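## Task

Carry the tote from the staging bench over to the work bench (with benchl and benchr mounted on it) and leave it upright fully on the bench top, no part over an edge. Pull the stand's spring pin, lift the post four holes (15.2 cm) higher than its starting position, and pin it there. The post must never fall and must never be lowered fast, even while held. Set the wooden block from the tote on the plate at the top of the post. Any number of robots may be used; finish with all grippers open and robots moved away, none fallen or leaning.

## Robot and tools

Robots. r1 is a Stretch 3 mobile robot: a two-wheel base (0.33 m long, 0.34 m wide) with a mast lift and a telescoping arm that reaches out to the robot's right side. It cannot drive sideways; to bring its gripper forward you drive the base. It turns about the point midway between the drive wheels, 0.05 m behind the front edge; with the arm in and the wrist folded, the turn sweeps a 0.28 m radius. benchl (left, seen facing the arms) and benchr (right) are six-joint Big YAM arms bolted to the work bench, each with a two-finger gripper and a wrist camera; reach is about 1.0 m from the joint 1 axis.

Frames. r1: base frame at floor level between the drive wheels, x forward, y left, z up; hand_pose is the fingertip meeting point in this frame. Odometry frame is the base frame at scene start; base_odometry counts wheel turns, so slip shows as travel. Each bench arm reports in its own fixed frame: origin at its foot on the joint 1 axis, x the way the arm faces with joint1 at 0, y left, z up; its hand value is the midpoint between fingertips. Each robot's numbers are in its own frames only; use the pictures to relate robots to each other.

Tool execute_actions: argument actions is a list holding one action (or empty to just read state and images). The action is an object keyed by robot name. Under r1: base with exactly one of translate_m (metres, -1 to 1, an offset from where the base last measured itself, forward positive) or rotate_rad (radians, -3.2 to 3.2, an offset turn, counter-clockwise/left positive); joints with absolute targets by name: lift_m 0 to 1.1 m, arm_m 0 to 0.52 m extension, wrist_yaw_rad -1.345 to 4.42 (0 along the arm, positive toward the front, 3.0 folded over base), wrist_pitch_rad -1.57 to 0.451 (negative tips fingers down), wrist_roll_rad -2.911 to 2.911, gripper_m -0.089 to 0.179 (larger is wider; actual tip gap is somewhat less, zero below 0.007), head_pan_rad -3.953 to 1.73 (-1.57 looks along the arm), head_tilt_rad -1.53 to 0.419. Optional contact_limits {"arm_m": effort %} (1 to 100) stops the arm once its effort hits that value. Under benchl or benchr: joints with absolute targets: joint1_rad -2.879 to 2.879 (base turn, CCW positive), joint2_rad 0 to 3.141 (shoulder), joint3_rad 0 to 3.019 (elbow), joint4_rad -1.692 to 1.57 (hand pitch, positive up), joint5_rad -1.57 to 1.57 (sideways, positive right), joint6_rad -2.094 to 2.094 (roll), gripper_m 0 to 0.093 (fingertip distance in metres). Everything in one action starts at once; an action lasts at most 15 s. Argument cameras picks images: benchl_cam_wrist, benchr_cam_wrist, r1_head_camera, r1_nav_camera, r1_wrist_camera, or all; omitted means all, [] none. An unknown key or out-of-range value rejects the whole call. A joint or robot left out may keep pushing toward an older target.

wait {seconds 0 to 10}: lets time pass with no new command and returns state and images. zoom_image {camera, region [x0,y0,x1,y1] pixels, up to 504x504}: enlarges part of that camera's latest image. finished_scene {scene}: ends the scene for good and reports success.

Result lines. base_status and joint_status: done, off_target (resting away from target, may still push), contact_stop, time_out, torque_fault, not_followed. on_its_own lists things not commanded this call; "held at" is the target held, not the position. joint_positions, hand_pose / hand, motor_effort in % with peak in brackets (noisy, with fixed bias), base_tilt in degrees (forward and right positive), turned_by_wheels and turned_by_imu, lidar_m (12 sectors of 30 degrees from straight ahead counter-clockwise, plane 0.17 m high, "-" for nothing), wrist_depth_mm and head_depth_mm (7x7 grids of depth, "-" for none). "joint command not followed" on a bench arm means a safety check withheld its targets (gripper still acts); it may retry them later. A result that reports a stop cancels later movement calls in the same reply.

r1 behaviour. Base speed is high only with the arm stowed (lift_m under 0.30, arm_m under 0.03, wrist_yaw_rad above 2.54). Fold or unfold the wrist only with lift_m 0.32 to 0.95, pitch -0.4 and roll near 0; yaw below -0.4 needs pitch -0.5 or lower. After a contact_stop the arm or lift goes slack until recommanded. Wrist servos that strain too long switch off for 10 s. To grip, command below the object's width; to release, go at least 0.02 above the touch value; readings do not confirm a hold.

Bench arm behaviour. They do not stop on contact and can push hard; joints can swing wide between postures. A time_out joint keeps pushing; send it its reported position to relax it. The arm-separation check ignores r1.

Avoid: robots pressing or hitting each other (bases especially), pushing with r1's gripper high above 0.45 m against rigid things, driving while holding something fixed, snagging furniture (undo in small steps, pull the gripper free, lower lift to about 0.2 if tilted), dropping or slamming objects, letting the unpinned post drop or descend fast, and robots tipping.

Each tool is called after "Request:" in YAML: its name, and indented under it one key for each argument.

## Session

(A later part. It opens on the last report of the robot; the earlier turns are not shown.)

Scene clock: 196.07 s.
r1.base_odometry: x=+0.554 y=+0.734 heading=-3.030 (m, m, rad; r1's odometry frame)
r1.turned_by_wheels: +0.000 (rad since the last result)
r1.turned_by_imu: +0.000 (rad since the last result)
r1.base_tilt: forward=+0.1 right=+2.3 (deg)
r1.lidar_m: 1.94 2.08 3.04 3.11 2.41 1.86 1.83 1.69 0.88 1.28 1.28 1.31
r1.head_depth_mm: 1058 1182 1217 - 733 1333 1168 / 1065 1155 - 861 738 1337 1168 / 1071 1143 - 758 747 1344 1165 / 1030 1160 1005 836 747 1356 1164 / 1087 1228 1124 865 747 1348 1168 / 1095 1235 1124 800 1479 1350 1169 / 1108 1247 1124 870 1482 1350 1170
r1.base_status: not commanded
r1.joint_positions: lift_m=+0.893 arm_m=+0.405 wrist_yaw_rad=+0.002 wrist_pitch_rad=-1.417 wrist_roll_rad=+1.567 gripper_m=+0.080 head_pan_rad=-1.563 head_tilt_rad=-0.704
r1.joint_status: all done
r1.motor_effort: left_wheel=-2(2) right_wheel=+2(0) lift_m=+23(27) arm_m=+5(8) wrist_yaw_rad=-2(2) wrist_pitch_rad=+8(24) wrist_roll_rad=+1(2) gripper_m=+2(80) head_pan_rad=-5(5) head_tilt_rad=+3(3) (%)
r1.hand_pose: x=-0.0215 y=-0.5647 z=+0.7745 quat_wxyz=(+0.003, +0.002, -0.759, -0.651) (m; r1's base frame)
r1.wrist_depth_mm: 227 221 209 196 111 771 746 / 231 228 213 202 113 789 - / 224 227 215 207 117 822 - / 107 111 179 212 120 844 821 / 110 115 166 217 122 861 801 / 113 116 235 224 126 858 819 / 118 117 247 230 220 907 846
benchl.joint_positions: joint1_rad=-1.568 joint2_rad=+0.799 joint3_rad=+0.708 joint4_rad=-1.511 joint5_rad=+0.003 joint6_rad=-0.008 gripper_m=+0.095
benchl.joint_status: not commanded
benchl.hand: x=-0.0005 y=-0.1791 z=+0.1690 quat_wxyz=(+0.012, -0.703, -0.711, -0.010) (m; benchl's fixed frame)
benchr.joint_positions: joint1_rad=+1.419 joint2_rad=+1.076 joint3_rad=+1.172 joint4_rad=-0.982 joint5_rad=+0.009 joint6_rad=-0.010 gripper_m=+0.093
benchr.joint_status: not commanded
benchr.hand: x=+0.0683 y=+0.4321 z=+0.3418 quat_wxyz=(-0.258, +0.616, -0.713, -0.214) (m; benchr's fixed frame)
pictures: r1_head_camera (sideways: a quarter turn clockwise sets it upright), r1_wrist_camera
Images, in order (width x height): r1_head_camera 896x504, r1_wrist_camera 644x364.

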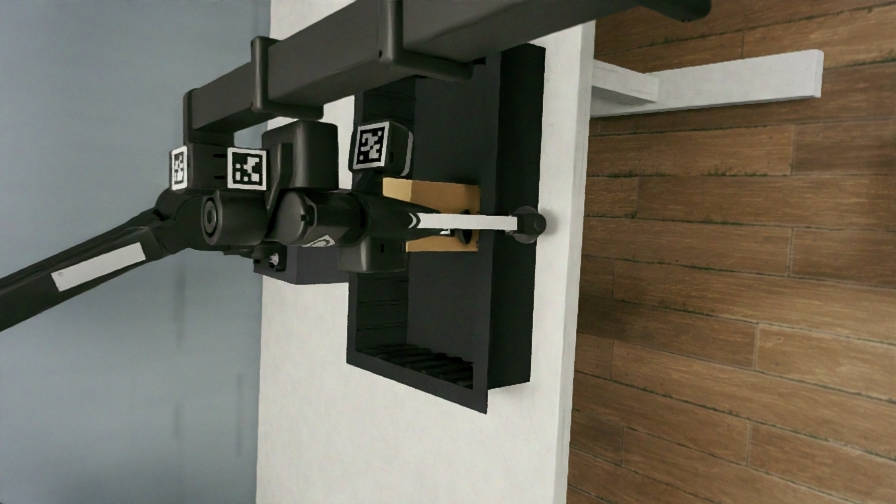

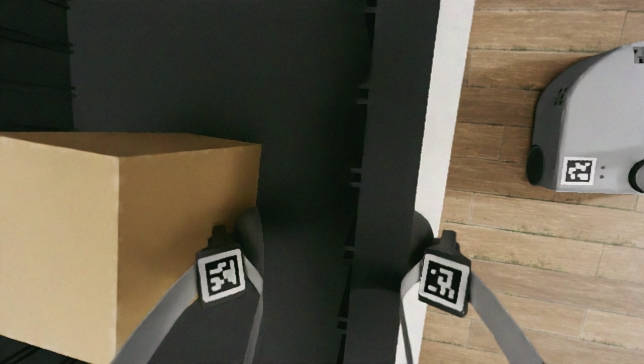

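Rim remains inside by a few cm. Free the finger from under the rim, then lift.

Request:
execute_actions:
  actions:
    - {"r1":{"joints":{"arm_m":0.375,"gripper_m":0.09}}}
  cameras: ["r1_wrist_camera"]

Request:
execute_actions:
  actions:
    - {"r1":{"joints":{"lift_m":0.99}}}
  cameras: ["r1_wrist_camera"]

Request:
execute_actions:
  actions:
    - {"r1":{"joints":{"arm_m":0,"head_pan_rad":-2.05,"head_tilt_rad":-0.15}},"benchr":{"joints":{"joint1_rad":0.9}}}
  cameras: []

Request:
execute_actions:
  actions:
    - {"r1":{"joints":{"lift_m":0.85}},"benchr":{"joints":{"joint1_rad":0.17,"joint3_rad":0.6,"joint4_rad":-0.45}}}
  cameras: ["benchr_cam_wrist","r1_head_camera"]

Scene clock: 198.70 s.
r1.base_odometry: x=+0.554 y=+0.734 heading=-3.030 (m, m, rad; r1's odometry frame)
r1.turned_by_wheels: +0.000 (rad since the last result)
r1.turned_by_imu: +0.000 (rad since the last result)
r1.base_tilt: forward=+0.1 right=+2.3 (deg)
r1.lidar_m: 1.95 2.07 3.02 3.11 2.41 1.86 1.82 1.68 0.88 1.28 1.28 1.31
r1.head_depth_mm: 1059 1180 - - 733 1346 1165 / 1060 1166 - 837 737 1341 1164 / 1073 1142 - 755 745 1347 1163 / 1031 995 1010 837 1114 1348 1165 / 1091 1226 1125 864 748 1345 1169 / 1097 1233 1123 801 1481 1346 1168 / 1106 1247 1126 869 1484 1345 1167
r1.base_status: not commanded
r1.joint_positions: lift_m=+0.893 arm_m=+0.375 wrist_yaw_rad=+0.002 wrist_pitch_rad=-1.402 wrist_roll_rad=+1.567 gripper_m=+0.090 head_pan_rad=-1.563 head_tilt_rad=-0.704
r1.joint_status: all done
r1.motor_effort: left_wheel=-2(2) right_wheel=+2(2) lift_m=+23(23) arm_m=-4(6) wrist_yaw_rad=-2(2) wrist_pitch_rad=+1(8) wrist_roll_rad=+2(1) gripper_m=+1(51) head_pan_rad=-5(6) head_tilt_rad=+3(3) (%)
r1.hand_pose: x=-0.0215 y=-0.5393 z=+0.7748 quat_wxyz=(+0.003, +0.002, -0.764, -0.645) (m; r1's base frame)
r1.wrist_depth_mm: 236 224 210 115 192 769 744 / 243 230 215 119 197 791 - / 246 230 220 122 204 820 - / 116 147 222 126 859 844 - / 120 154 227 130 214 863 799 / 125 153 236 134 220 881 825 / 196 266 249 138 928 927 843
benchl.joint_positions: joint1_rad=-1.568 joint2_rad=+0.799 joint3_rad=+0.708 joint4_rad=-1.511 joint5_rad=+0.003 joint6_rad=-0.008 gripper_m=+0.095
benchl.joint_status: not commanded
benchl.hand: x=-0.0005 y=-0.1791 z=+0.1690 quat_wxyz=(+0.012, -0.703, -0.711, -0.010) (m; benchl's fixed frame)
benchr.joint_positions: joint1_rad=+1.419 joint2_rad=+1.076 joint3_rad=+1.172 joint4_rad=-0.982 joint5_rad=+0.009 joint6_rad=-0.010 gripper_m=+0.093
benchr.joint_status: not commanded
benchr.hand: x=+0.0683 y=+0.4321 z=+0.3418 quat_wxyz=(-0.258, +0.616, -0.713, -0.214) (m; benchr's fixed frame)
pictures: r1_wrist_camera
Images, in order (width x height): r1_wrist_camera 644x364.

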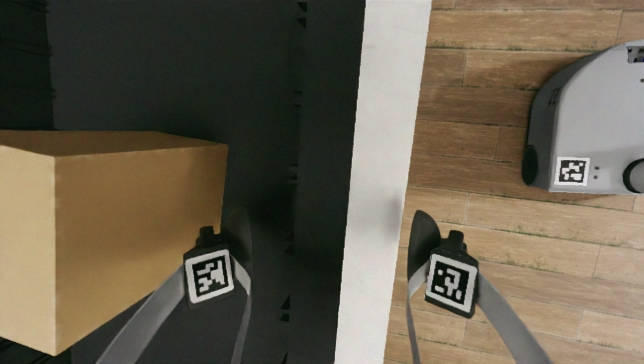

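Scene clock: 200.40 s.
r1.base_odometry: x=+0.554 y=+0.734 heading=-3.030 (m, m, rad; r1's odometry frame)
r1.turned_by_wheels: +0.000 (rad since the last result)
r1.turned_by_imu: +0.000 (rad since the last result)
r1.base_tilt: forward=+0.1 right=+2.3 (deg)
r1.lidar_m: 1.95 2.07 3.03 3.12 2.40 1.86 1.83 1.69 0.88 1.28 1.28 1.31
r1.head_depth_mm: 1037 - 1075 808 745 1347 1166 / 1031 1205 1073 863 738 1339 1164 / 1035 - 1015 764 745 1345 1167 / 878 1196 893 835 747 1340 1168 / 1089 1223 1122 863 747 1347 1168 / 1098 1238 1125 800 1478 1350 1166 / 1107 1242 1126 869 1488 1347 1171
r1.base_status: not commanded
r1.joint_positions: lift_m=+0.990 arm_m=+0.375 wrist_yaw_rad=+0.002 wrist_pitch_rad=-1.401 wrist_roll_rad=+1.567 gripper_m=+0.090 head_pan_rad=-1.563 head_tilt_rad=-0.704
r1.joint_status: all done
r1.motor_effort: left_wheel=-2(2) right_wheel=+2(2) lift_m=+26(27) arm_m=-5(5) wrist_yaw_rad=-2(1) wrist_pitch_rad=+1(1) wrist_roll_rad=+1(2) gripper_m=+1(1) head_pan_rad=-5(5) head_tilt_rad=+3(3) (%)
r1.hand_pose: x=-0.0215 y=-0.5394 z=+0.8716 quat_wxyz=(+0.003, +0.002, -0.764, -0.645) (m; r1's base frame)
r1.wrist_depth_mm: 263 317 307 290 278 852 814 / 267 328 316 296 292 879 - / 321 307 316 304 923 911 - / 324 218 237 310 943 915 873 / 334 303 300 320 958 955 902 / 418 340 347 331 - 942 896 / 430 324 344 328 - - 938
benchl.joint_positions: joint1_rad=-1.568 joint2_rad=+0.799 joint3_rad=+0.708 joint4_rad=-1.511 joint5_rad=+0.003 joint6_rad=-0.008 gripper_m=+0.095
benchl.joint_status: not commanded
benchl.hand: x=-0.0005 y=-0.1791 z=+0.1690 quat_wxyz=(+0.012, -0.703, -0.711, -0.010) (m; benchl's fixed frame)
benchr.joint_positions: joint1_rad=+1.419 joint2_rad=+1.076 joint3_rad=+1.172 joint4_rad=-0.982 joint5_rad=+0.009 joint6_rad=-0.010 gripper_m=+0.093
benchr.joint_status: not commanded
benchr.hand: x=+0.0683 y=+0.4321 z=+0.3418 quat_wxyz=(-0.258, +0.616, -0.713, -0.214) (m; benchr's fixed frame)
pictures: r1_wrist_camera
Images, in order (width x height): r1_wrist_camera 644x364.

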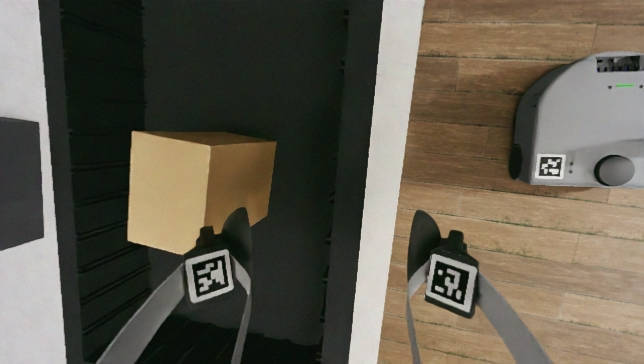

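Scene clock: 204.37 s.
r1.base_odometry: x=+0.554 y=+0.734 heading=-3.030 (m, m, rad; r1's odometry frame)
r1.turned_by_wheels: +0.000 (rad since the last result)
r1.turned_by_imu: -0.001 (rad since the last result)
r1.base_tilt: forward=+0.1 right=+2.3 (deg)
r1.lidar_m: 1.94 2.07 3.03 3.12 2.41 1.85 1.83 1.68 0.88 1.28 1.28 1.31
r1.head_depth_mm: 1407 1459 1508 1553 1613 1672 - / 1342 1386 1431 1474 1087 1552 - / 1284 1322 1364 1409 1453 1493 - / 1229 1266 1302 1346 1381 1135 - / 1187 1212 743 737 1325 1083 - / 1140 1165 754 1233 1266 1084 795 / 1096 1126 1135 1184 1215 1084 767
r1.base_status: not commanded
r1.joint_positions: lift_m=+0.990 arm_m=+0.000 wrist_yaw_rad=+0.002 wrist_pitch_rad=-1.401 wrist_roll_rad=+1.567 gripper_m=+0.090 head_pan_rad=-2.043 head_tilt_rad=-0.161
r1.joint_status: all done
r1.motor_effort: left_wheel=-2(2) right_wheel=+2(3) lift_m=+26(26) arm_m=-5(7) wrist_yaw_rad=-1(2) wrist_pitch_rad=+1(1) wrist_roll_rad=+1(1) gripper_m=+1(1) head_pan_rad=-6(44) head_tilt_rad=+8(47) (%)
r1.hand_pose: x=-0.0215 y=-0.1646 z=+0.8716 quat_wxyz=(+0.003, +0.002, -0.764, -0.645) (m; r1's base frame)
r1.wrist_depth_mm: 355 - - 955 921 853 811 / 361 - - - 939 847 831 / 367 - - - - - 844 / 378 - - - - 909 862 / 384 - - - - 949 879 / 398 - - - - 947 932 / 428 - - - - - 920
benchl.joint_positions: joint1_rad=-1.568 joint2_rad=+0.799 joint3_rad=+0.708 joint4_rad=-1.511 joint5_rad=+0.003 joint6_rad=-0.008 gripper_m=+0.095
benchl.joint_status: not commanded
benchl.hand: x=-0.0005 y=-0.1791 z=+0.1690 quat_wxyz=(+0.012, -0.703, -0.711, -0.010) (m; benchl's fixed frame)
benchr.joint_positions: joint1_rad=+0.901 joint2_rad=+1.076 joint3_rad=+1.172 joint4_rad=-0.982 joint5_rad=+0.010 joint6_rad=-0.009 gripper_m=+0.093
benchr.joint_status: all done
benchr.hand: x=+0.2734 y=+0.3416 z=+0.3418 quat_wxyz=(-0.305, +0.412, -0.847, -0.140) (m; benchr's fixed frame)
pictures: none
No camera images: the call's "cameras" was empty. Leave "cameras" out to get every camera's image.

Scene clock: 206.47 s.
r1.base_odometry: x=+0.554 y=+0.734 heading=-3.030 (m, m, rad; r1's odometry frame)
r1.turned_by_wheels: +0.000 (rad since the last result)
r1.turned_by_imu: +0.000 (rad since the last result)
r1.base_tilt: forward=+0.1 right=+2.3 (deg)
r1.lidar_m: 1.94 2.07 3.04 3.12 2.40 1.86 1.83 1.69 0.88 1.28 1.28 1.31
r1.head_depth_mm: 1410 1449 1494 1555 1614 1676 1690 / 1348 1389 1432 1473 1084 1545 1128 / 1287 1320 1362 1410 1454 1501 797 / 1235 1266 1307 1339 1381 1133 797 / 1183 1213 1249 1284 1322 1078 744 / 1140 1166 1196 1229 1266 1084 794 / 1095 1125 1150 1186 1216 982 764
r1.base_status: not commanded
r1.joint_positions: lift_m=+0.850 arm_m=+0.000 wrist_yaw_rad=+0.002 wrist_pitch_rad=-1.401 wrist_roll_rad=+1.567 gripper_m=+0.090 head_pan_rad=-2.043 head_tilt_rad=-0.161
r1.joint_status: all done
r1.motor_effort: left_wheel=-2(2) right_wheel=+3(3) lift_m=+12(24) arm_m=-5(5) wrist_yaw_rad=-2(2) wrist_pitch_rad=+0(0) wrist_roll_rad=+1(1) gripper_m=+1(1) head_pan_rad=-6(6) head_tilt_rad=+8(8) (%)
r1.hand_pose: x=-0.0215 y=-0.1646 z=+0.7325 quat_wxyz=(+0.003, +0.002, -0.764, -0.645) (m; r1's base frame)
r1.wrist_depth_mm: 894 923 890 841 788 745 696 / - 970 913 848 809 - 728 / - - 935 879 - - 735 / - - 953 888 843 797 749 / - - - 928 878 811 760 / - - - 962 901 810 782 / - - - 980 891 854 802
benchl.joint_positions: joint1_rad=-1.568 joint2_rad=+0.799 joint3_rad=+0.708 joint4_rad=-1.511 joint5_rad=+0.003 joint6_rad=-0.008 gripper_m=+0.095
benchl.joint_status: not commanded
benchl.hand: x=-0.0005 y=-0.1791 z=+0.1690 quat_wxyz=(+0.012, -0.703, -0.711, -0.010) (m; benchl's fixed frame)
benchr.joint_positions: joint1_rad=+0.174 joint2_rad=+1.072 joint3_rad=+0.598 joint4_rad=-0.472 joint5_rad=+0.011 joint6_rad=-0.008 gripper_m=+0.093
benchr.joint_status: all done
benchr.hand: x=+0.3785 y=+0.0640 z=+0.1217 quat_wxyz=(-0.307, +0.085, -0.948, -0.020) (m; benchr's fixed frame)
pictures: benchr_cam_wrist, r1_head_camera (sideways: a quarter turn clockwise sets it upright)
Images, in order (width x height): benchr_cam_wrist 504x504, r1_head_camera 896x504.

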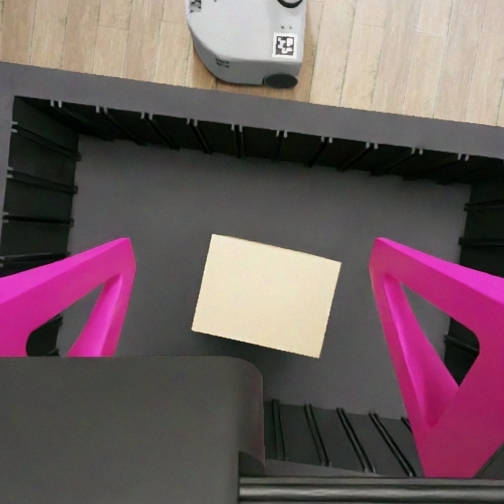

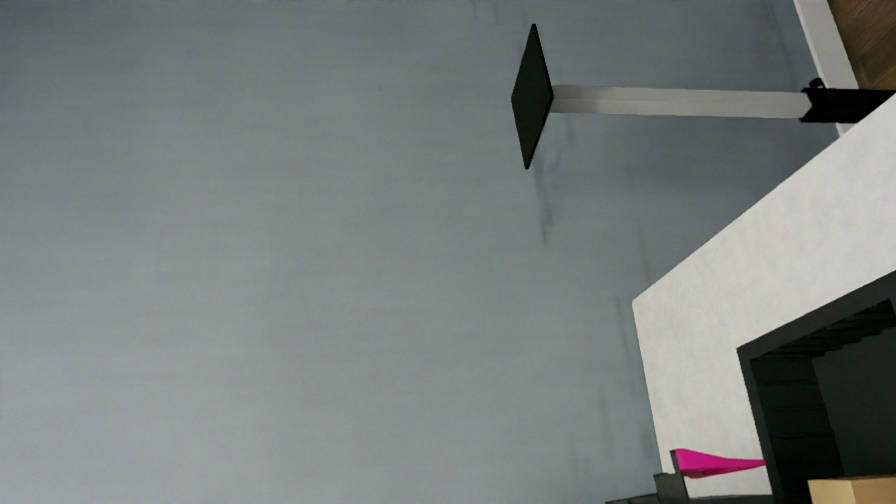

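Request:
execute_actions:
  actions:
    - {"benchr":{"joints":{"joint1_rad":0.215,"joint2_rad":1.109,"joint3_rad":0.495,"joint4_rad":-0.312,"joint5_rad":0.15,"joint6_rad":0.2}}}
  cameras: ["benchr_cam_wrist"]

Scene clock: 208.47 s.
r1.base_odometry: x=+0.554 y=+0.734 heading=-3.030 (m, m, rad; r1's odometry frame)
r1.turned_by_wheels: +0.000 (rad since the last result)
r1.turned_by_imu: +0.000 (rad since the last result)
r1.base_tilt: forward=+0.1 right=+2.2 (deg)
r1.lidar_m: 1.94 2.07 3.04 3.12 2.40 1.86 1.83 1.69 0.88 1.28 1.28 1.31
r1.head_depth_mm: 1407 1452 1500 1557 1610 1673 1696 / 1346 1387 1429 1477 1084 1542 1127 / 1287 1321 1368 1407 1450 1502 799 / 1230 1270 1304 1345 1391 1133 799 / 1184 1214 1252 1286 1329 1081 741 / 1135 1166 1202 1231 1270 1081 796 / 1097 1121 1152 1181 1219 1081 765
r1.base_status: not commanded
r1.joint_positions: lift_m=+0.850 arm_m=+0.000 wrist_yaw_rad=+0.002 wrist_pitch_rad=-1.401 wrist_roll_rad=+1.567 gripper_m=+0.090 head_pan_rad=-2.043 head_tilt_rad=-0.161
r1.joint_status: not commanded
r1.motor_effort: left_wheel=-2(2) right_wheel=+3(2) lift_m=+12(12) arm_m=-5(5) wrist_yaw_rad=-1(2) wrist_pitch_rad=+1(1) wrist_roll_rad=+1(1) gripper_m=+1(1) head_pan_rad=-6(5) head_tilt_rad=+8(7) (%)
r1.hand_pose: x=-0.0215 y=-0.1646 z=+0.7325 quat_wxyz=(+0.003, +0.002, -0.764, -0.645) (m; r1's base frame)
r1.wrist_depth_mm: 887 914 878 835 784 748 701 / - 970 915 857 818 - 726 / - - 932 870 - - 738 / - - 971 893 858 800 761 / - - - 936 872 816 762 / - - - 951 888 828 784 / - - - 976 922 875 795
benchl.joint_positions: joint1_rad=-1.568 joint2_rad=+0.799 joint3_rad=+0.708 joint4_rad=-1.511 joint5_rad=+0.003 joint6_rad=-0.008 gripper_m=+0.095
benchl.joint_status: not commanded
benchl.hand: x=-0.0005 y=-0.1791 z=+0.1690 quat_wxyz=(+0.012, -0.703, -0.711, -0.010) (m; benchl's fixed frame)
benchr.joint_positions: joint1_rad=+0.209 joint2_rad=+1.105 joint3_rad=+0.488 joint4_rad=-0.334 joint5_rad=+0.147 joint6_rad=+0.190 gripper_m=+0.093
benchr.joint_status: all done
benchr.hand: x=+0.3632 y=+0.0508 z=+0.0799 quat_wxyz=(-0.312, -0.013, -0.950, +0.008) (m; benchr's fixed frame)
pictures: benchr_cam_wrist
Images, in order (width x height): benchr_cam_wrist 504x504.

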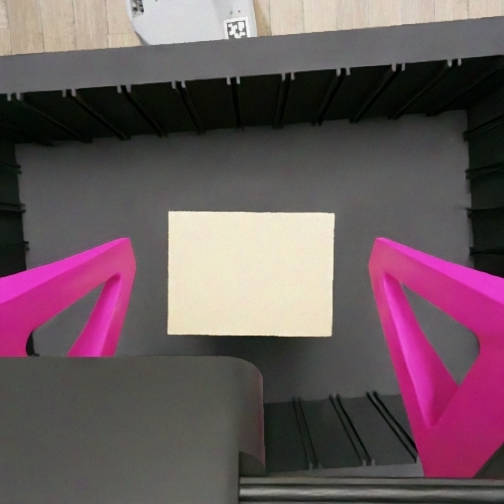

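Request:
execute_actions:
  actions:
    - {"benchr":{"joints":{"joint2_rad":1.29,"joint3_rad":0.41,"joint4_rad":-0.045}}}
  cameras: ["benchr_cam_wrist"]

Request:
execute_actions:
  actions:
    - {"benchr":{"joints":{"gripper_m":0.05}}}
  cameras: []

Request:
execute_actions:
  actions:
    - {"benchr":{"joints":{"joint2_rad":1.0,"joint3_rad":0.65,"joint4_rad":-0.58}}}
  cameras: ["benchr_cam_wrist"]

Request:
execute_actions:
  actions:
    - {"benchr":{"joints":{"joint1_rad":1.415,"joint2_rad":1.3,"joint3_rad":1.62,"joint4_rad":-1.2,"joint5_rad":0.0,"joint6_rad":-0.01}}}
  cameras: []

Request:
execute_actions:
  actions:
    - {"benchr":{"joints":{"joint2_rad":1.755,"joint3_rad":1.965,"joint4_rad":-1.055}}}
  cameras: ["benchr_cam_wrist","r1_head_camera"]

Scene clock: 211.50 s.
r1.base_odometry: x=+0.554 y=+0.734 heading=-3.030 (m, m, rad; r1's odometry frame)
r1.turned_by_wheels: +0.000 (rad since the last result)
r1.turned_by_imu: +0.000 (rad since the last result)
r1.base_tilt: forward=+0.0 right=+2.3 (deg)
r1.lidar_m: 1.95 2.07 3.04 3.11 2.41 1.86 1.83 1.68 0.88 1.28 1.28 1.31
r1.head_depth_mm: 1404 1450 1502 1555 1607 1668 1689 / 1344 1383 1434 1476 1086 1547 1129 / 1286 1318 1367 1408 1456 1503 799 / 1231 1265 1308 1342 1388 1135 801 / 1181 1216 1246 1283 1325 1080 743 / 1141 1163 1200 1232 1261 1083 796 / 1094 1123 1151 1183 1218 1034 720
r1.base_status: not commanded
r1.joint_positions: lift_m=+0.850 arm_m=+0.000 wrist_yaw_rad=+0.002 wrist_pitch_rad=-1.401 wrist_roll_rad=+1.567 gripper_m=+0.090 head_pan_rad=-2.043 head_tilt_rad=-0.161
r1.joint_status: not commanded
r1.motor_effort: left_wheel=-2(2) right_wheel=+2(2) lift_m=+13(12) arm_m=-5(5) wrist_yaw_rad=-2(2) wrist_pitch_rad=+1(1) wrist_roll_rad=+1(1) gripper_m=+0(1) head_pan_rad=-6(5) head_tilt_rad=+8(7) (%)
r1.hand_pose: x=-0.0215 y=-0.1646 z=+0.7325 quat_wxyz=(+0.003, +0.002, -0.764, -0.645) (m; r1's base frame)
r1.wrist_depth_mm: 895 923 872 827 782 741 705 / - 960 906 859 825 - 731 / - - 918 885 - - 733 / - - 968 901 860 788 755 / - - - 934 888 812 767 / - - - 961 894 832 784 / - - - 983 911 854 810
benchl.joint_positions: joint1_rad=-1.568 joint2_rad=+0.799 joint3_rad=+0.708 joint4_rad=-1.511 joint5_rad=+0.003 joint6_rad=-0.008 gripper_m=+0.095
benchl.joint_status: not commanded
benchl.hand: x=-0.0005 y=-0.1791 z=+0.1690 quat_wxyz=(+0.012, -0.703, -0.711, -0.010) (m; benchl's fixed frame)
benchr.joint_positions: joint1_rad=+0.209 joint2_rad=+1.295 joint3_rad=+0.404 joint4_rad=-0.067 joint5_rad=+0.147 joint6_rad=+0.190 gripper_m=+0.093
benchr.joint_status: all done
benchr.hand: x=+0.3618 y=+0.0505 z=+0.0167 quat_wxyz=(-0.309, -0.013, -0.951, +0.009) (m; benchr's fixed frame)
pictures: benchr_cam_wrist
Images, in order (width x height): benchr_cam_wrist 504x504.

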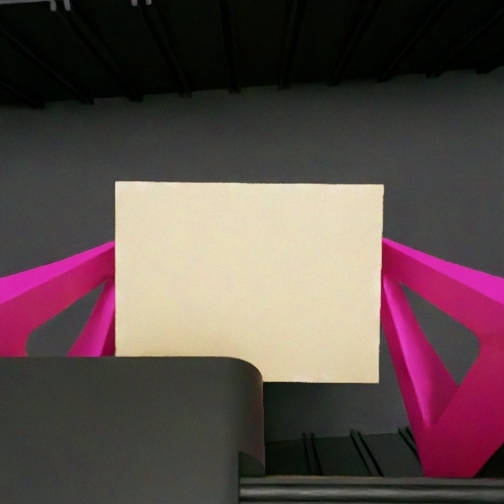

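Scene clock: 212.07 s.
r1.base_odometry: x=+0.554 y=+0.734 heading=-3.030 (m, m, rad; r1's odometry frame)
r1.turned_by_wheels: +0.000 (rad since the last result)
r1.turned_by_imu: +0.000 (rad since the last result)
r1.base_tilt: forward=+0.1 right=+2.3 (deg)
r1.lidar_m: 1.95 2.07 3.03 3.12 2.40 1.86 1.83 1.68 0.88 1.28 1.28 1.32
r1.head_depth_mm: 1406 1451 1504 1557 1607 1671 1693 / 1342 1386 1430 1482 1084 1545 1134 / 1287 1325 1363 1404 1459 1507 797 / 1230 1267 1303 1338 1385 1135 800 / 1182 1212 1253 1289 1322 1085 743 / 1137 1168 1195 1231 1273 1082 792 / 1099 1122 1151 1186 1218 1033 745
r1.base_status: not commanded
r1.joint_positions: lift_m=+0.850 arm_m=+0.000 wrist_yaw_rad=+0.002 wrist_pitch_rad=-1.401 wrist_roll_rad=+1.567 gripper_m=+0.090 head_pan_rad=-2.043 head_tilt_rad=-0.161
r1.joint_status: not commanded
r1.motor_effort: left_wheel=-2(2) right_wheel=+2(2) lift_m=+12(12) arm_m=-5(5) wrist_yaw_rad=-1(1) wrist_pitch_rad=+0(0) wrist_roll_rad=+1(1) gripper_m=+0(1) head_pan_rad=-6(5) head_tilt_rad=+8(7) (%)
r1.hand_pose: x=-0.0215 y=-0.1646 z=+0.7325 quat_wxyz=(+0.003, +0.002, -0.764, -0.645) (m; r1's base frame)
r1.wrist_depth_mm: 902 920 862 834 789 743 703 / - 969 914 852 817 - 725 / - - 938 894 - - 733 / - - 983 878 849 792 748 / - - - 932 868 816 768 / - - - 944 891 832 796 / - - - 972 923 862 806
benchl.joint_positions: joint1_rad=-1.568 joint2_rad=+0.799 joint3_rad=+0.708 joint4_rad=-1.511 joint5_rad=+0.003 joint6_rad=-0.008 gripper_m=+0.095
benchl.joint_status: not commanded
benchl.hand: x=-0.0005 y=-0.1791 z=+0.1690 quat_wxyz=(+0.012, -0.703, -0.711, -0.010) (m; benchl's fixed frame)
benchr.joint_positions: joint1_rad=+0.210 joint2_rad=+1.295 joint3_rad=+0.404 joint4_rad=-0.067 joint5_rad=+0.148 joint6_rad=+0.191 gripper_m=+0.079
benchr.joint_status: gripper_m off_target (ended at +0.079, target +0.050)
benchr.hand: x=+0.3619 y=+0.0505 z=+0.0167 quat_wxyz=(-0.309, -0.013, -0.951, +0.009) (m; benchr's fixed frame)
pictures: none
No camera images: the call's "cameras" was empty. Leave "cameras" out to get every camera's image.

Scene clock: 213.30 s.
r1.base_odometry: x=+0.554 y=+0.734 heading=-3.030 (m, m, rad; r1's odometry frame)
r1.turned_by_wheels: +0.000 (rad since the last result)
r1.turned_by_imu: +0.000 (rad since the last result)
r1.base_tilt: forward=+0.1 right=+2.3 (deg)
r1.lidar_m: 1.94 2.07 3.03 3.12 2.40 1.86 1.83 1.68 0.88 1.28 1.28 1.31
r1.head_depth_mm: 1404 1451 1504 1553 1617 1677 1683 / 1342 1383 1431 1479 1086 1550 1129 / 1292 1321 1358 1409 1458 1504 798 / 1228 1267 1303 1340 1383 1135 798 / 1181 1217 1247 1285 1325 1080 742 / 1139 1171 1198 1230 1265 1084 795 / 1090 1123 1151 1182 1212 984 747
r1.base_status: not commanded
r1.joint_positions: lift_m=+0.850 arm_m=+0.000 wrist_yaw_rad=+0.002 wrist_pitch_rad=-1.401 wrist_roll_rad=+1.567 gripper_m=+0.090 head_pan_rad=-2.043 head_tilt_rad=-0.161
r1.joint_status: not commanded
r1.motor_effort: left_wheel=-1(2) right_wheel=+1(2) lift_m=+12(12) arm_m=-5(4) wrist_yaw_rad=-1(2) wrist_pitch_rad=+1(1) wrist_roll_rad=+1(1) gripper_m=+0(1) head_pan_rad=-5(5) head_tilt_rad=+8(8) (%)
r1.hand_pose: x=-0.0215 y=-0.1646 z=+0.7325 quat_wxyz=(+0.003, +0.002, -0.764, -0.645) (m; r1's base frame)
r1.wrist_depth_mm: 886 910 883 832 783 745 710 / - 977 897 854 816 - 719 / - - 944 867 - - 737 / - - 950 900 850 798 759 / - - - 927 871 816 765 / - - - 932 902 825 780 / - - - 972 923 870 803
benchl.joint_positions: joint1_rad=-1.568 joint2_rad=+0.799 joint3_rad=+0.708 joint4_rad=-1.511 joint5_rad=+0.003 joint6_rad=-0.008 gripper_m=+0.095
benchl.joint_status: not commanded
benchl.hand: x=-0.0005 y=-0.1791 z=+0.1690 quat_wxyz=(+0.012, -0.703, -0.711, -0.010) (m; benchl's fixed frame)
benchr.joint_positions: joint1_rad=+0.210 joint2_rad=+1.005 joint3_rad=+0.631 joint4_rad=-0.571 joint5_rad=+0.148 joint6_rad=+0.191 gripper_m=+0.079
benchr.joint_status: all done
benchr.hand: x=+0.3720 y=+0.0527 z=+0.1496 quat_wxyz=(-0.315, -0.014, -0.949, +0.008) (m; benchr's fixed frame)
pictures: benchr_cam_wrist
Images, in order (width x height): benchr_cam_wrist 504x504.

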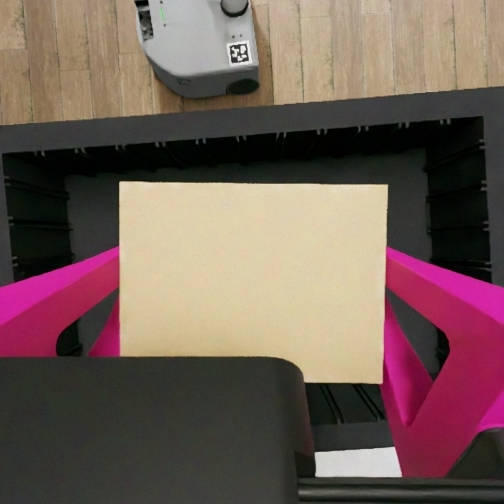

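Scene clock: 214.97 s.
r1.base_odometry: x=+0.554 y=+0.734 heading=-3.030 (m, m, rad; r1's odometry frame)
r1.turned_by_wheels: +0.000 (rad since the last result)
r1.turned_by_imu: +0.000 (rad since the last result)
r1.base_tilt: forward=+0.1 right=+2.2 (deg)
r1.lidar_m: 1.94 2.07 3.05 3.11 2.41 1.86 1.82 1.69 0.88 1.28 1.28 1.31
r1.head_depth_mm: 1403 1451 1505 1558 1621 1674 1683 / 1337 1386 1428 1476 1083 1533 1127 / 1285 1327 1363 1404 1457 1503 798 / 1233 1264 918 1322 1386 1133 799 / 1186 1210 1237 1287 1319 1078 743 / 1139 1168 1193 1234 1267 1082 794 / 1092 1122 1143 1182 1213 1085 769
r1.base_status: not commanded
r1.joint_positions: lift_m=+0.850 arm_m=+0.000 wrist_yaw_rad=+0.002 wrist_pitch_rad=-1.401 wrist_roll_rad=+1.567 gripper_m=+0.090 head_pan_rad=-2.043 head_tilt_rad=-0.161
r1.joint_status: not commanded
r1.motor_effort: left_wheel=-2(2) right_wheel=+2(2) lift_m=+12(12) arm_m=-5(5) wrist_yaw_rad=-2(1) wrist_pitch_rad=+1(1) wrist_roll_rad=+1(1) gripper_m=+1(1) head_pan_rad=-6(5) head_tilt_rad=+8(8) (%)
r1.hand_pose: x=-0.0215 y=-0.1646 z=+0.7325 quat_wxyz=(+0.003, +0.002, -0.764, -0.645) (m; r1's base frame)
r1.wrist_depth_mm: 899 923 868 838 777 744 702 / - 980 913 862 805 - 709 / - - 935 868 - - 732 / - - 972 901 852 803 750 / - - - 925 873 813 776 / - - - 948 905 817 783 / - - - 963 910 859 807
benchl.joint_positions: joint1_rad=-1.568 joint2_rad=+0.799 joint3_rad=+0.708 joint4_rad=-1.511 joint5_rad=+0.003 joint6_rad=-0.008 gripper_m=+0.095
benchl.joint_status: not commanded
benchl.hand: x=-0.0005 y=-0.1791 z=+0.1690 quat_wxyz=(+0.012, -0.703, -0.711, -0.010) (m; benchl's fixed frame)
benchr.joint_positions: joint1_rad=+1.417 joint2_rad=+1.305 joint3_rad=+1.569 joint4_rad=-1.190 joint5_rad=-0.002 joint6_rad=-0.001 gripper_m=+0.079
benchr.joint_status: all done
benchr.hand: x=+0.0773 y=+0.4983 z=+0.4167 quat_wxyz=(-0.240, +0.618, -0.720, -0.207) (m; benchr's fixed frame)
pictures: none
No camera images: the call's "cameras" was empty. Leave "cameras" out to get every camera's image.

Scene clock: 216.53 s.
r1.base_odometry: x=+0.554 y=+0.734 heading=-3.030 (m, m, rad; r1's odometry frame)
r1.turned_by_wheels: +0.000 (rad since the last result)
r1.turned_by_imu: +0.000 (rad since the last result)
r1.base_tilt: forward=+0.1 right=+2.2 (deg)
r1.lidar_m: 1.95 2.07 3.02 3.11 2.40 1.86 1.83 1.69 0.88 1.28 1.28 1.31
r1.head_depth_mm: 1407 1448 1503 1557 1607 1669 1688 / 1342 1381 1417 994 1082 1540 1130 / 1286 1323 1337 1400 1449 1505 799 / 1231 1268 1290 1344 1389 1132 799 / 1182 1213 1231 1291 1321 1079 742 / 1140 1168 1183 1233 1269 1080 796 / 1095 1120 1140 1184 1211 1082 769
r1.base_status: not commanded
r1.joint_positions: lift_m=+0.850 arm_m=+0.000 wrist_yaw_rad=+0.002 wrist_pitch_rad=-1.401 wrist_roll_rad=+1.567 gripper_m=+0.090 head_pan_rad=-2.043 head_tilt_rad=-0.161
r1.joint_status: not commanded
r1.motor_effort: left_wheel=-1(2) right_wheel=+2(2) lift_m=+12(12) arm_m=-5(5) wrist_yaw_rad=-1(1) wrist_pitch_rad=+0(1) wrist_roll_rad=+1(1) gripper_m=+0(0) head_pan_rad=-5(5) head_tilt_rad=+7(8) (%)
r1.hand_pose: x=-0.0215 y=-0.1646 z=+0.7325 quat_wxyz=(+0.003, +0.002, -0.764, -0.645) (m; r1's base frame)
r1.wrist_depth_mm: 903 915 887 840 786 748 712 / - 964 911 859 817 - 718 / - - 933 888 - - 746 / - - 956 915 853 809 758 / - - - 919 874 807 775 / - - - 957 898 828 779 / - - - 974 909 846 809
benchl.joint_positions: joint1_rad=-1.568 joint2_rad=+0.799 joint3_rad=+0.708 joint4_rad=-1.511 joint5_rad=+0.003 joint6_rad=-0.008 gripper_m=+0.095
benchl.joint_status: not commanded
benchl.hand: x=-0.0005 y=-0.1791 z=+0.1690 quat_wxyz=(+0.012, -0.703, -0.711, -0.010) (m; benchl's fixed frame)
benchr.joint_positions: joint1_rad=+1.417 joint2_rad=+1.777 joint3_rad=+1.903 joint4_rad=-1.076 joint5_rad=-0.002 joint6_rad=-0.001 gripper_m=+0.079
benchr.joint_status: all done
benchr.hand: x=+0.1053 y=+0.6799 z=+0.3353 quat_wxyz=(-0.232, +0.620, -0.723, -0.199) (m; benchr's fixed frame)
pictures: benchr_cam_wrist, r1_head_camera (sideways: a quarter turn clockwise sets it upright)
Images, in order (width x height): benchr_cam_wrist 504x504, r1_head_camera 896x504.

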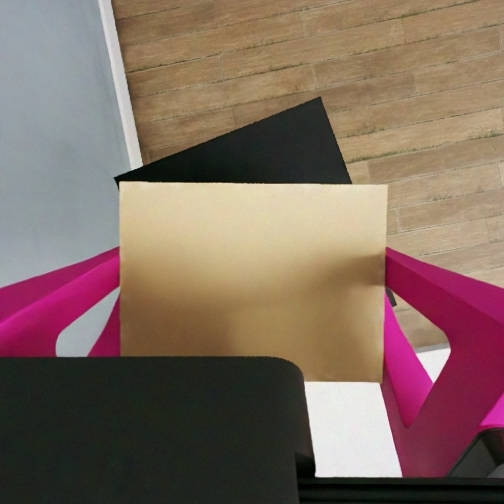

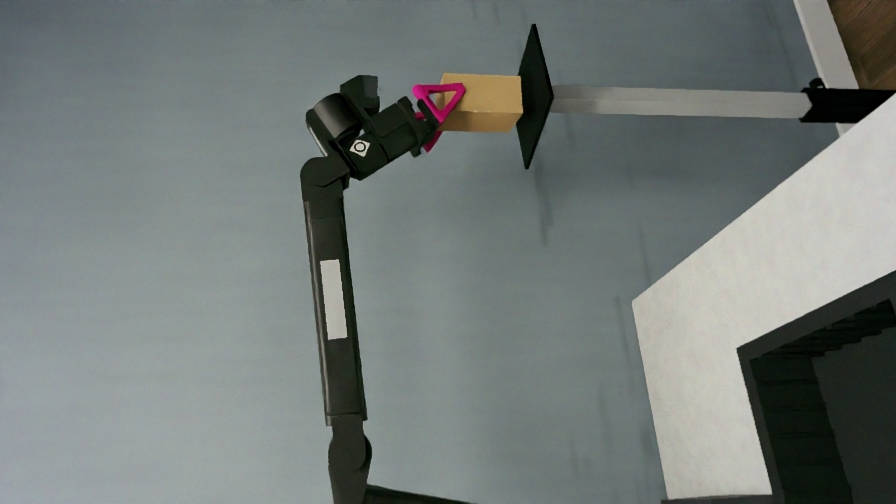

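Request:
execute_actions:
  actions:
    - {"benchr":{"joints":{"joint3_rad":1.85,"joint4_rad":-0.97}}}
  cameras: []

Request:
execute_actions:
  actions:
    - {"benchr":{"joints":{"joint3_rad":1.815}}}
  cameras: ["r1_head_camera"]

Scene clock: 218.10 s.
r1.base_odometry: x=+0.554 y=+0.734 heading=-3.030 (m, m, rad; r1's odometry frame)
r1.turned_by_wheels: +0.000 (rad since the last result)
r1.turned_by_imu: +0.000 (rad since the last result)
r1.base_tilt: forward=+0.1 right=+2.2 (deg)
r1.lidar_m: 1.94 2.07 3.02 3.11 2.41 1.86 1.82 1.69 0.88 1.28 1.28 1.31
r1.head_depth_mm: 1408 1449 1499 1555 1612 1672 1692 / 1349 1386 1420 995 1059 1543 1131 / 1285 1317 1329 1401 1454 1498 798 / 1232 1270 1283 1348 1388 1133 800 / 1183 1217 1234 1290 1325 1078 743 / 1136 1168 1185 1230 1266 1081 794 / 1093 1123 1140 1186 1218 1080 771
r1.base_status: not commanded
r1.joint_positions: lift_m=+0.850 arm_m=+0.000 wrist_yaw_rad=+0.002 wrist_pitch_rad=-1.401 wrist_roll_rad=+1.567 gripper_m=+0.090 head_pan_rad=-2.043 head_tilt_rad=-0.161
r1.joint_status: not commanded
r1.motor_effort: left_wheel=-2(2) right_wheel=+2(2) lift_m=+12(12) arm_m=-5(5) wrist_yaw_rad=-2(2) wrist_pitch_rad=+1(1) wrist_roll_rad=+1(1) gripper_m=+0(1) head_pan_rad=-5(5) head_tilt_rad=+8(8) (%)
r1.hand_pose: x=-0.0215 y=-0.1646 z=+0.7325 quat_wxyz=(+0.003, +0.002, -0.764, -0.645) (m; r1's base frame)
r1.wrist_depth_mm: 900 922 856 824 799 739 706 / - 958 907 855 810 - 733 / - - 949 878 - - 727 / - - 976 907 857 796 751 / - - - 916 868 812 763 / - - - 951 904 825 786 / - - - 957 911 863 802
benchl.joint_positions: joint1_rad=-1.568 joint2_rad=+0.799 joint3_rad=+0.708 joint4_rad=-1.511 joint5_rad=+0.003 joint6_rad=-0.008 gripper_m=+0.095
benchl.joint_status: not commanded
benchl.hand: x=-0.0005 y=-0.1791 z=+0.1690 quat_wxyz=(+0.012, -0.703, -0.711, -0.010) (m; benchl's fixed frame)
benchr.joint_positions: joint1_rad=+1.417 joint2_rad=+1.771 joint3_rad=+1.833 joint4_rad=-1.001 joint5_rad=-0.002 joint6_rad=-0.001 gripper_m=+0.079
benchr.joint_status: all done
benchr.hand: x=+0.1057 y=+0.6820 z=+0.3137 quat_wxyz=(-0.236, +0.619, -0.721, -0.203) (m; benchr's fixed frame)
pictures: none
No camera images: the call's "cameras" was empty. Leave "cameras" out to get every camera's image.

Scene clock: 218.67 s.
r1.base_odometry: x=+0.554 y=+0.734 heading=-3.030 (m, m, rad; r1's odometry frame)
r1.turned_by_wheels: +0.000 (rad since the last result)
r1.turned_by_imu: +0.000 (rad since the last result)
r1.base_tilt: forward=+0.1 right=+2.2 (deg)
r1.lidar_m: 1.95 2.07 3.02 3.11 2.41 1.87 1.83 1.69 0.88 1.28 1.28 1.31
r1.head_depth_mm: 1407 1449 1500 1554 1608 1674 1687 / 1344 1385 1420 996 1062 1543 1130 / 1284 1321 1322 1402 1448 1504 797 / 1232 1266 1288 1339 1390 1135 800 / 1186 1212 1234 1288 1324 1078 743 / 1136 1165 1185 1234 1273 1082 794 / 1092 1123 1140 1181 1214 1085 768
r1.base_status: not commanded
r1.joint_positions: lift_m=+0.850 arm_m=+0.000 wrist_yaw_rad=+0.002 wrist_pitch_rad=-1.401 wrist_roll_rad=+1.567 gripper_m=+0.090 head_pan_rad=-2.043 head_tilt_rad=-0.161
r1.joint_status: not commanded
r1.motor_effort: left_wheel=-2(2) right_wheel=+3(2) lift_m=+12(12) arm_m=-5(5) wrist_yaw_rad=-2(2) wrist_pitch_rad=+0(0) wrist_roll_rad=+1(1) gripper_m=+1(0) head_pan_rad=-5(5) head_tilt_rad=+8(8) (%)
r1.hand_pose: x=-0.0215 y=-0.1646 z=+0.7325 quat_wxyz=(+0.003, +0.002, -0.764, -0.645) (m; r1's base frame)
r1.wrist_depth_mm: 905 913 876 840 781 749 707 / - 977 912 864 826 - 725 / - - 939 876 - - 727 / - - 958 908 856 798 760 / - - - 933 877 812 760 / - - - 934 889 816 789 / - - - 951 902 858 808
benchl.joint_positions: joint1_rad=-1.568 joint2_rad=+0.799 joint3_rad=+0.708 joint4_rad=-1.511 joint5_rad=+0.003 joint6_rad=-0.008 gripper_m=+0.095
benchl.joint_status: not commanded
benchl.hand: x=-0.0005 y=-0.1791 z=+0.1690 quat_wxyz=(+0.012, -0.703, -0.711, -0.010) (m; benchl's fixed frame)
benchr.joint_positions: joint1_rad=+1.417 joint2_rad=+1.766 joint3_rad=+1.821 joint4_rad=-0.991 joint5_rad=-0.002 joint6_rad=-0.004 gripper_m=+0.079
benchr.joint_status: all done
benchr.hand: x=+0.1055 y=+0.6810 z=+0.3120 quat_wxyz=(-0.237, +0.620, -0.720, -0.203) (m; benchr's fixed frame)
pictures: r1_head_camera (sideways: a quarter turn clockwise sets it upright)
Images, in order (width x height): r1_head_camera 896x504.

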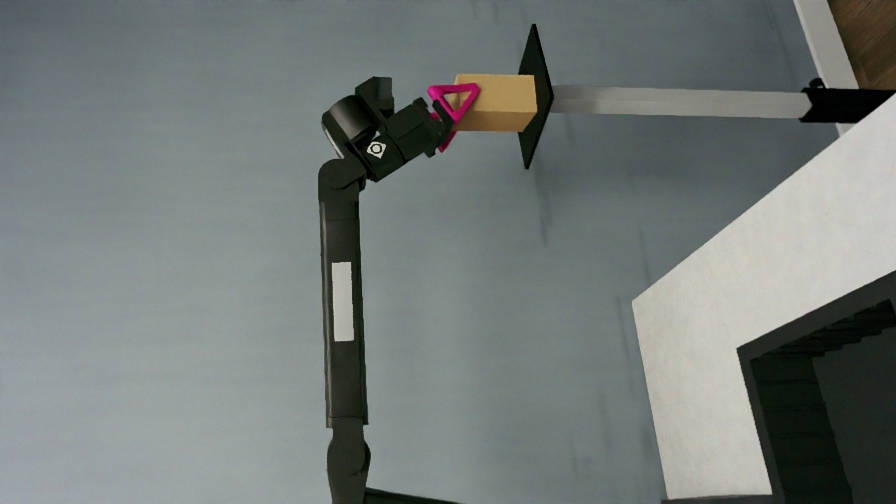

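Request:
execute_actions:
  actions:
    - {"benchr":{"joints":{"gripper_m":0.093}}}
  cameras: []

Request:
execute_actions:
  actions:
    - {"benchr":{"joints":{"joint2_rad":1.3}}}

Scene clock: 220.53 s.
r1.base_odometry: x=+0.554 y=+0.734 heading=-3.030 (m, m, rad; r1's odometry frame)
r1.turned_by_wheels: +0.000 (rad since the last result)
r1.turned_by_imu: +0.000 (rad since the last result)
r1.base_tilt: forward=+0.0 right=+2.3 (deg)
r1.lidar_m: 1.94 2.07 3.04 3.11 2.40 1.86 1.83 1.68 0.88 1.28 1.28 1.31
r1.head_depth_mm: 1405 1453 1505 1555 1613 1678 1691 / 1348 1384 1423 1001 1061 1539 1130 / 1286 1329 1320 1399 1452 1503 797 / 1234 1268 1289 1342 1387 1133 798 / 1181 1211 1239 1284 1322 1080 742 / 1136 1165 1185 1233 1265 1081 794 / 1101 1125 1138 1182 1219 1082 771
r1.base_status: not commanded
r1.joint_positions: lift_m=+0.850 arm_m=+0.000 wrist_yaw_rad=+0.002 wrist_pitch_rad=-1.401 wrist_roll_rad=+1.567 gripper_m=+0.090 head_pan_rad=-2.043 head_tilt_rad=-0.161
r1.joint_status: not commanded
r1.motor_effort: left_wheel=-2(2) right_wheel=+2(2) lift_m=+12(12) arm_m=-5(5) wrist_yaw_rad=-1(1) wrist_pitch_rad=+0(1) wrist_roll_rad=+1(1) gripper_m=+1(0) head_pan_rad=-6(5) head_tilt_rad=+7(8) (%)
r1.hand_pose: x=-0.0215 y=-0.1646 z=+0.7325 quat_wxyz=(+0.003, +0.002, -0.764, -0.645) (m; r1's base frame)
r1.wrist_depth_mm: 892 933 871 833 789 739 705 / - 966 906 857 829 - 723 / - - 934 869 - - 730 / - - 976 886 858 799 749 / - - - 938 885 822 756 / - - - 948 906 819 784 / - - - 992 895 863 809
benchl.joint_positions: joint1_rad=-1.568 joint2_rad=+0.799 joint3_rad=+0.708 joint4_rad=-1.511 joint5_rad=+0.003 joint6_rad=-0.008 gripper_m=+0.095
benchl.joint_status: not commanded
benchl.hand: x=-0.0005 y=-0.1791 z=+0.1690 quat_wxyz=(+0.012, -0.703, -0.711, -0.010) (m; benchl's fixed frame)
benchr.joint_positions: joint1_rad=+1.417 joint2_rad=+1.766 joint3_rad=+1.821 joint4_rad=-0.991 joint5_rad=-0.002 joint6_rad=-0.004 gripper_m=+0.093
benchr.joint_status: all done
benchr.hand: x=+0.1055 y=+0.6810 z=+0.3120 quat_wxyz=(-0.237, +0.620, -0.720, -0.203) (m; benchr's fixed frame)
pictures: none
No camera images: the call's "cameras" was empty. Leave "cameras" out to get every camera's image.

Scene clock: 222.27 s.
r1.base_odometry: x=+0.554 y=+0.734 heading=-3.030 (m, m, rad; r1's odometry frame)
r1.turned_by_wheels: +0.000 (rad since the last result)
r1.turned_by_imu: +0.000 (rad since the last result)
r1.base_tilt: forward=+0.1 right=+2.3 (deg)
r1.lidar_m: 1.94 2.07 3.03 3.11 2.40 1.86 1.83 1.69 0.88 1.28 1.28 1.31
r1.head_depth_mm: 1407 1454 1503 1556 1612 1673 1690 / 1345 1379 1425 1448 1059 1550 1130 / 1283 1323 1366 1414 1451 1501 798 / 1231 929 1296 1343 1393 1135 801 / 1183 1177 1249 1284 1329 1077 743 / 1137 1143 1201 1233 1268 1083 794 / 1095 1118 1150 1185 1218 1087 769
r1.base_status: not commanded
r1.joint_positions: lift_m=+0.850 arm_m=+0.000 wrist_yaw_rad=+0.002 wrist_pitch_rad=-1.401 wrist_roll_rad=+1.567 gripper_m=+0.090 head_pan_rad=-2.043 head_tilt_rad=-0.161
r1.joint_status: not commanded
r1.motor_effort: left_wheel=-2(2) right_wheel=+2(2) lift_m=+12(12) arm_m=-5(5) wrist_yaw_rad=-2(2) wrist_pitch_rad=+1(0) wrist_roll_rad=+1(1) gripper_m=+1(1) head_pan_rad=-5(5) head_tilt_rad=+7(8) (%)
r1.hand_pose: x=-0.0215 y=-0.1646 z=+0.7325 quat_wxyz=(+0.003, +0.002, -0.764, -0.645) (m; r1's base frame)
r1.wrist_depth_mm: 900 921 878 834 803 750 698 / - 976 905 851 821 - 719 / - - 949 880 - - 738 / - - 961 906 855 784 739 / - - - 925 862 824 764 / - - - 950 902 816 771 / - - - 972 898 868 819
benchl.joint_positions: joint1_rad=-1.568 joint2_rad=+0.799 joint3_rad=+0.708 joint4_rad=-1.511 joint5_rad=+0.003 joint6_rad=-0.008 gripper_m=+0.095
benchl.joint_status: not commanded
benchl.hand: x=-0.0005 y=-0.1791 z=+0.1690 quat_wxyz=(+0.012, -0.703, -0.711, -0.010) (m; benchl's fixed frame)
benchr.joint_positions: joint1_rad=+1.417 joint2_rad=+1.305 joint3_rad=+1.808 joint4_rad=-0.986 joint5_rad=-0.002 joint6_rad=-0.004 gripper_m=+0.093
benchr.joint_status: all done
benchr.hand: x=+0.0828 y=+0.5341 z=+0.5837 quat_wxyz=(-0.393, +0.559, -0.648, -0.337) (m; benchr's fixed frame)
pictures: benchl_cam_wrist, benchr_cam_wrist, r1_head_camera (sideways: a quarter turn clockwise sets it upright), r1_nav_camera (sideways: a quarter turn counterclockwise sets it upright), r1_wrist_camera
Images, in order (width x height): benchl_cam_wrist 504x504, benchr_cam_wrist 504x504, r1_head_camera 896x504, r1_nav_camera 672x504, r1_wrist_camera 644x364.

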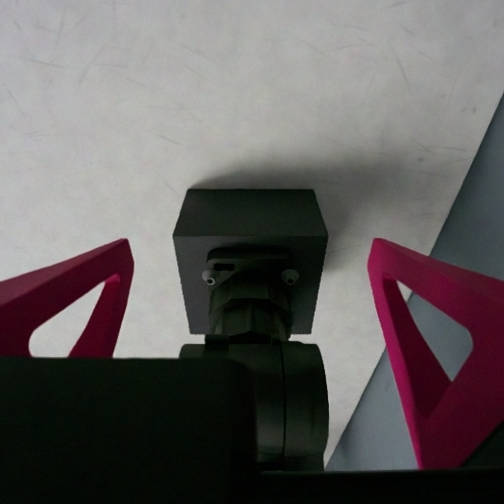

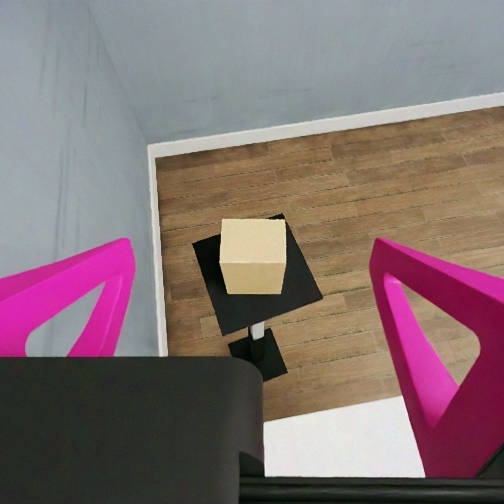

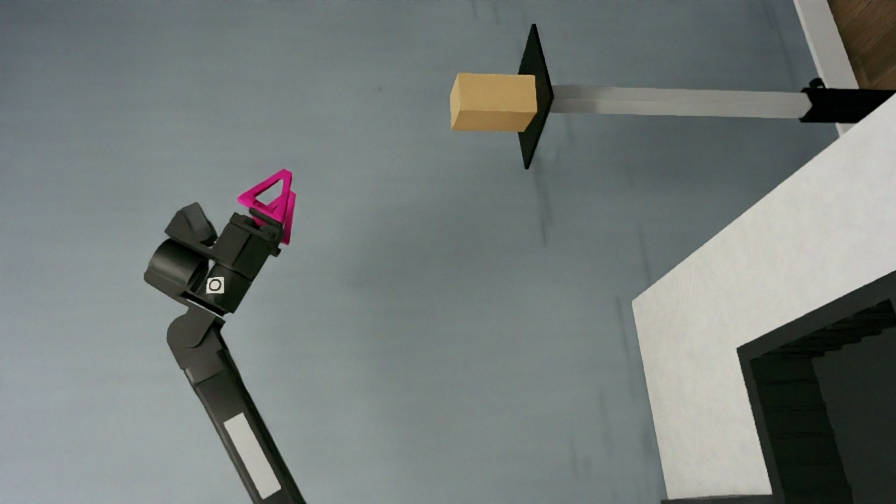

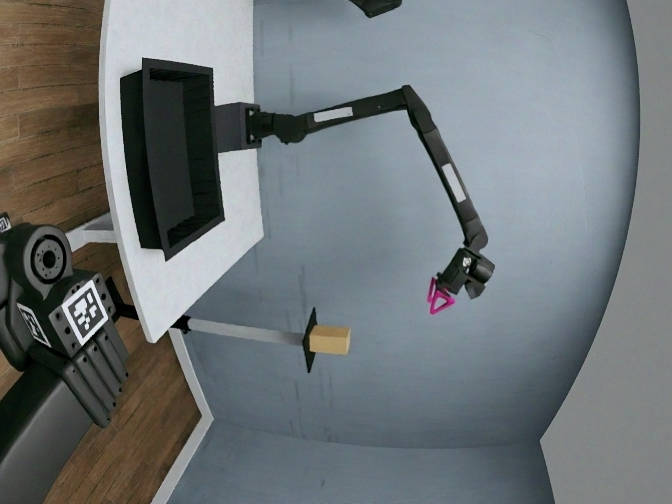

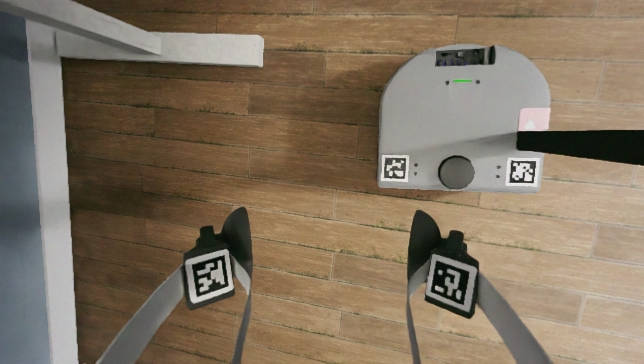

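Request:
finished_scene:
  scene: 2

The scene is finished: the task was done.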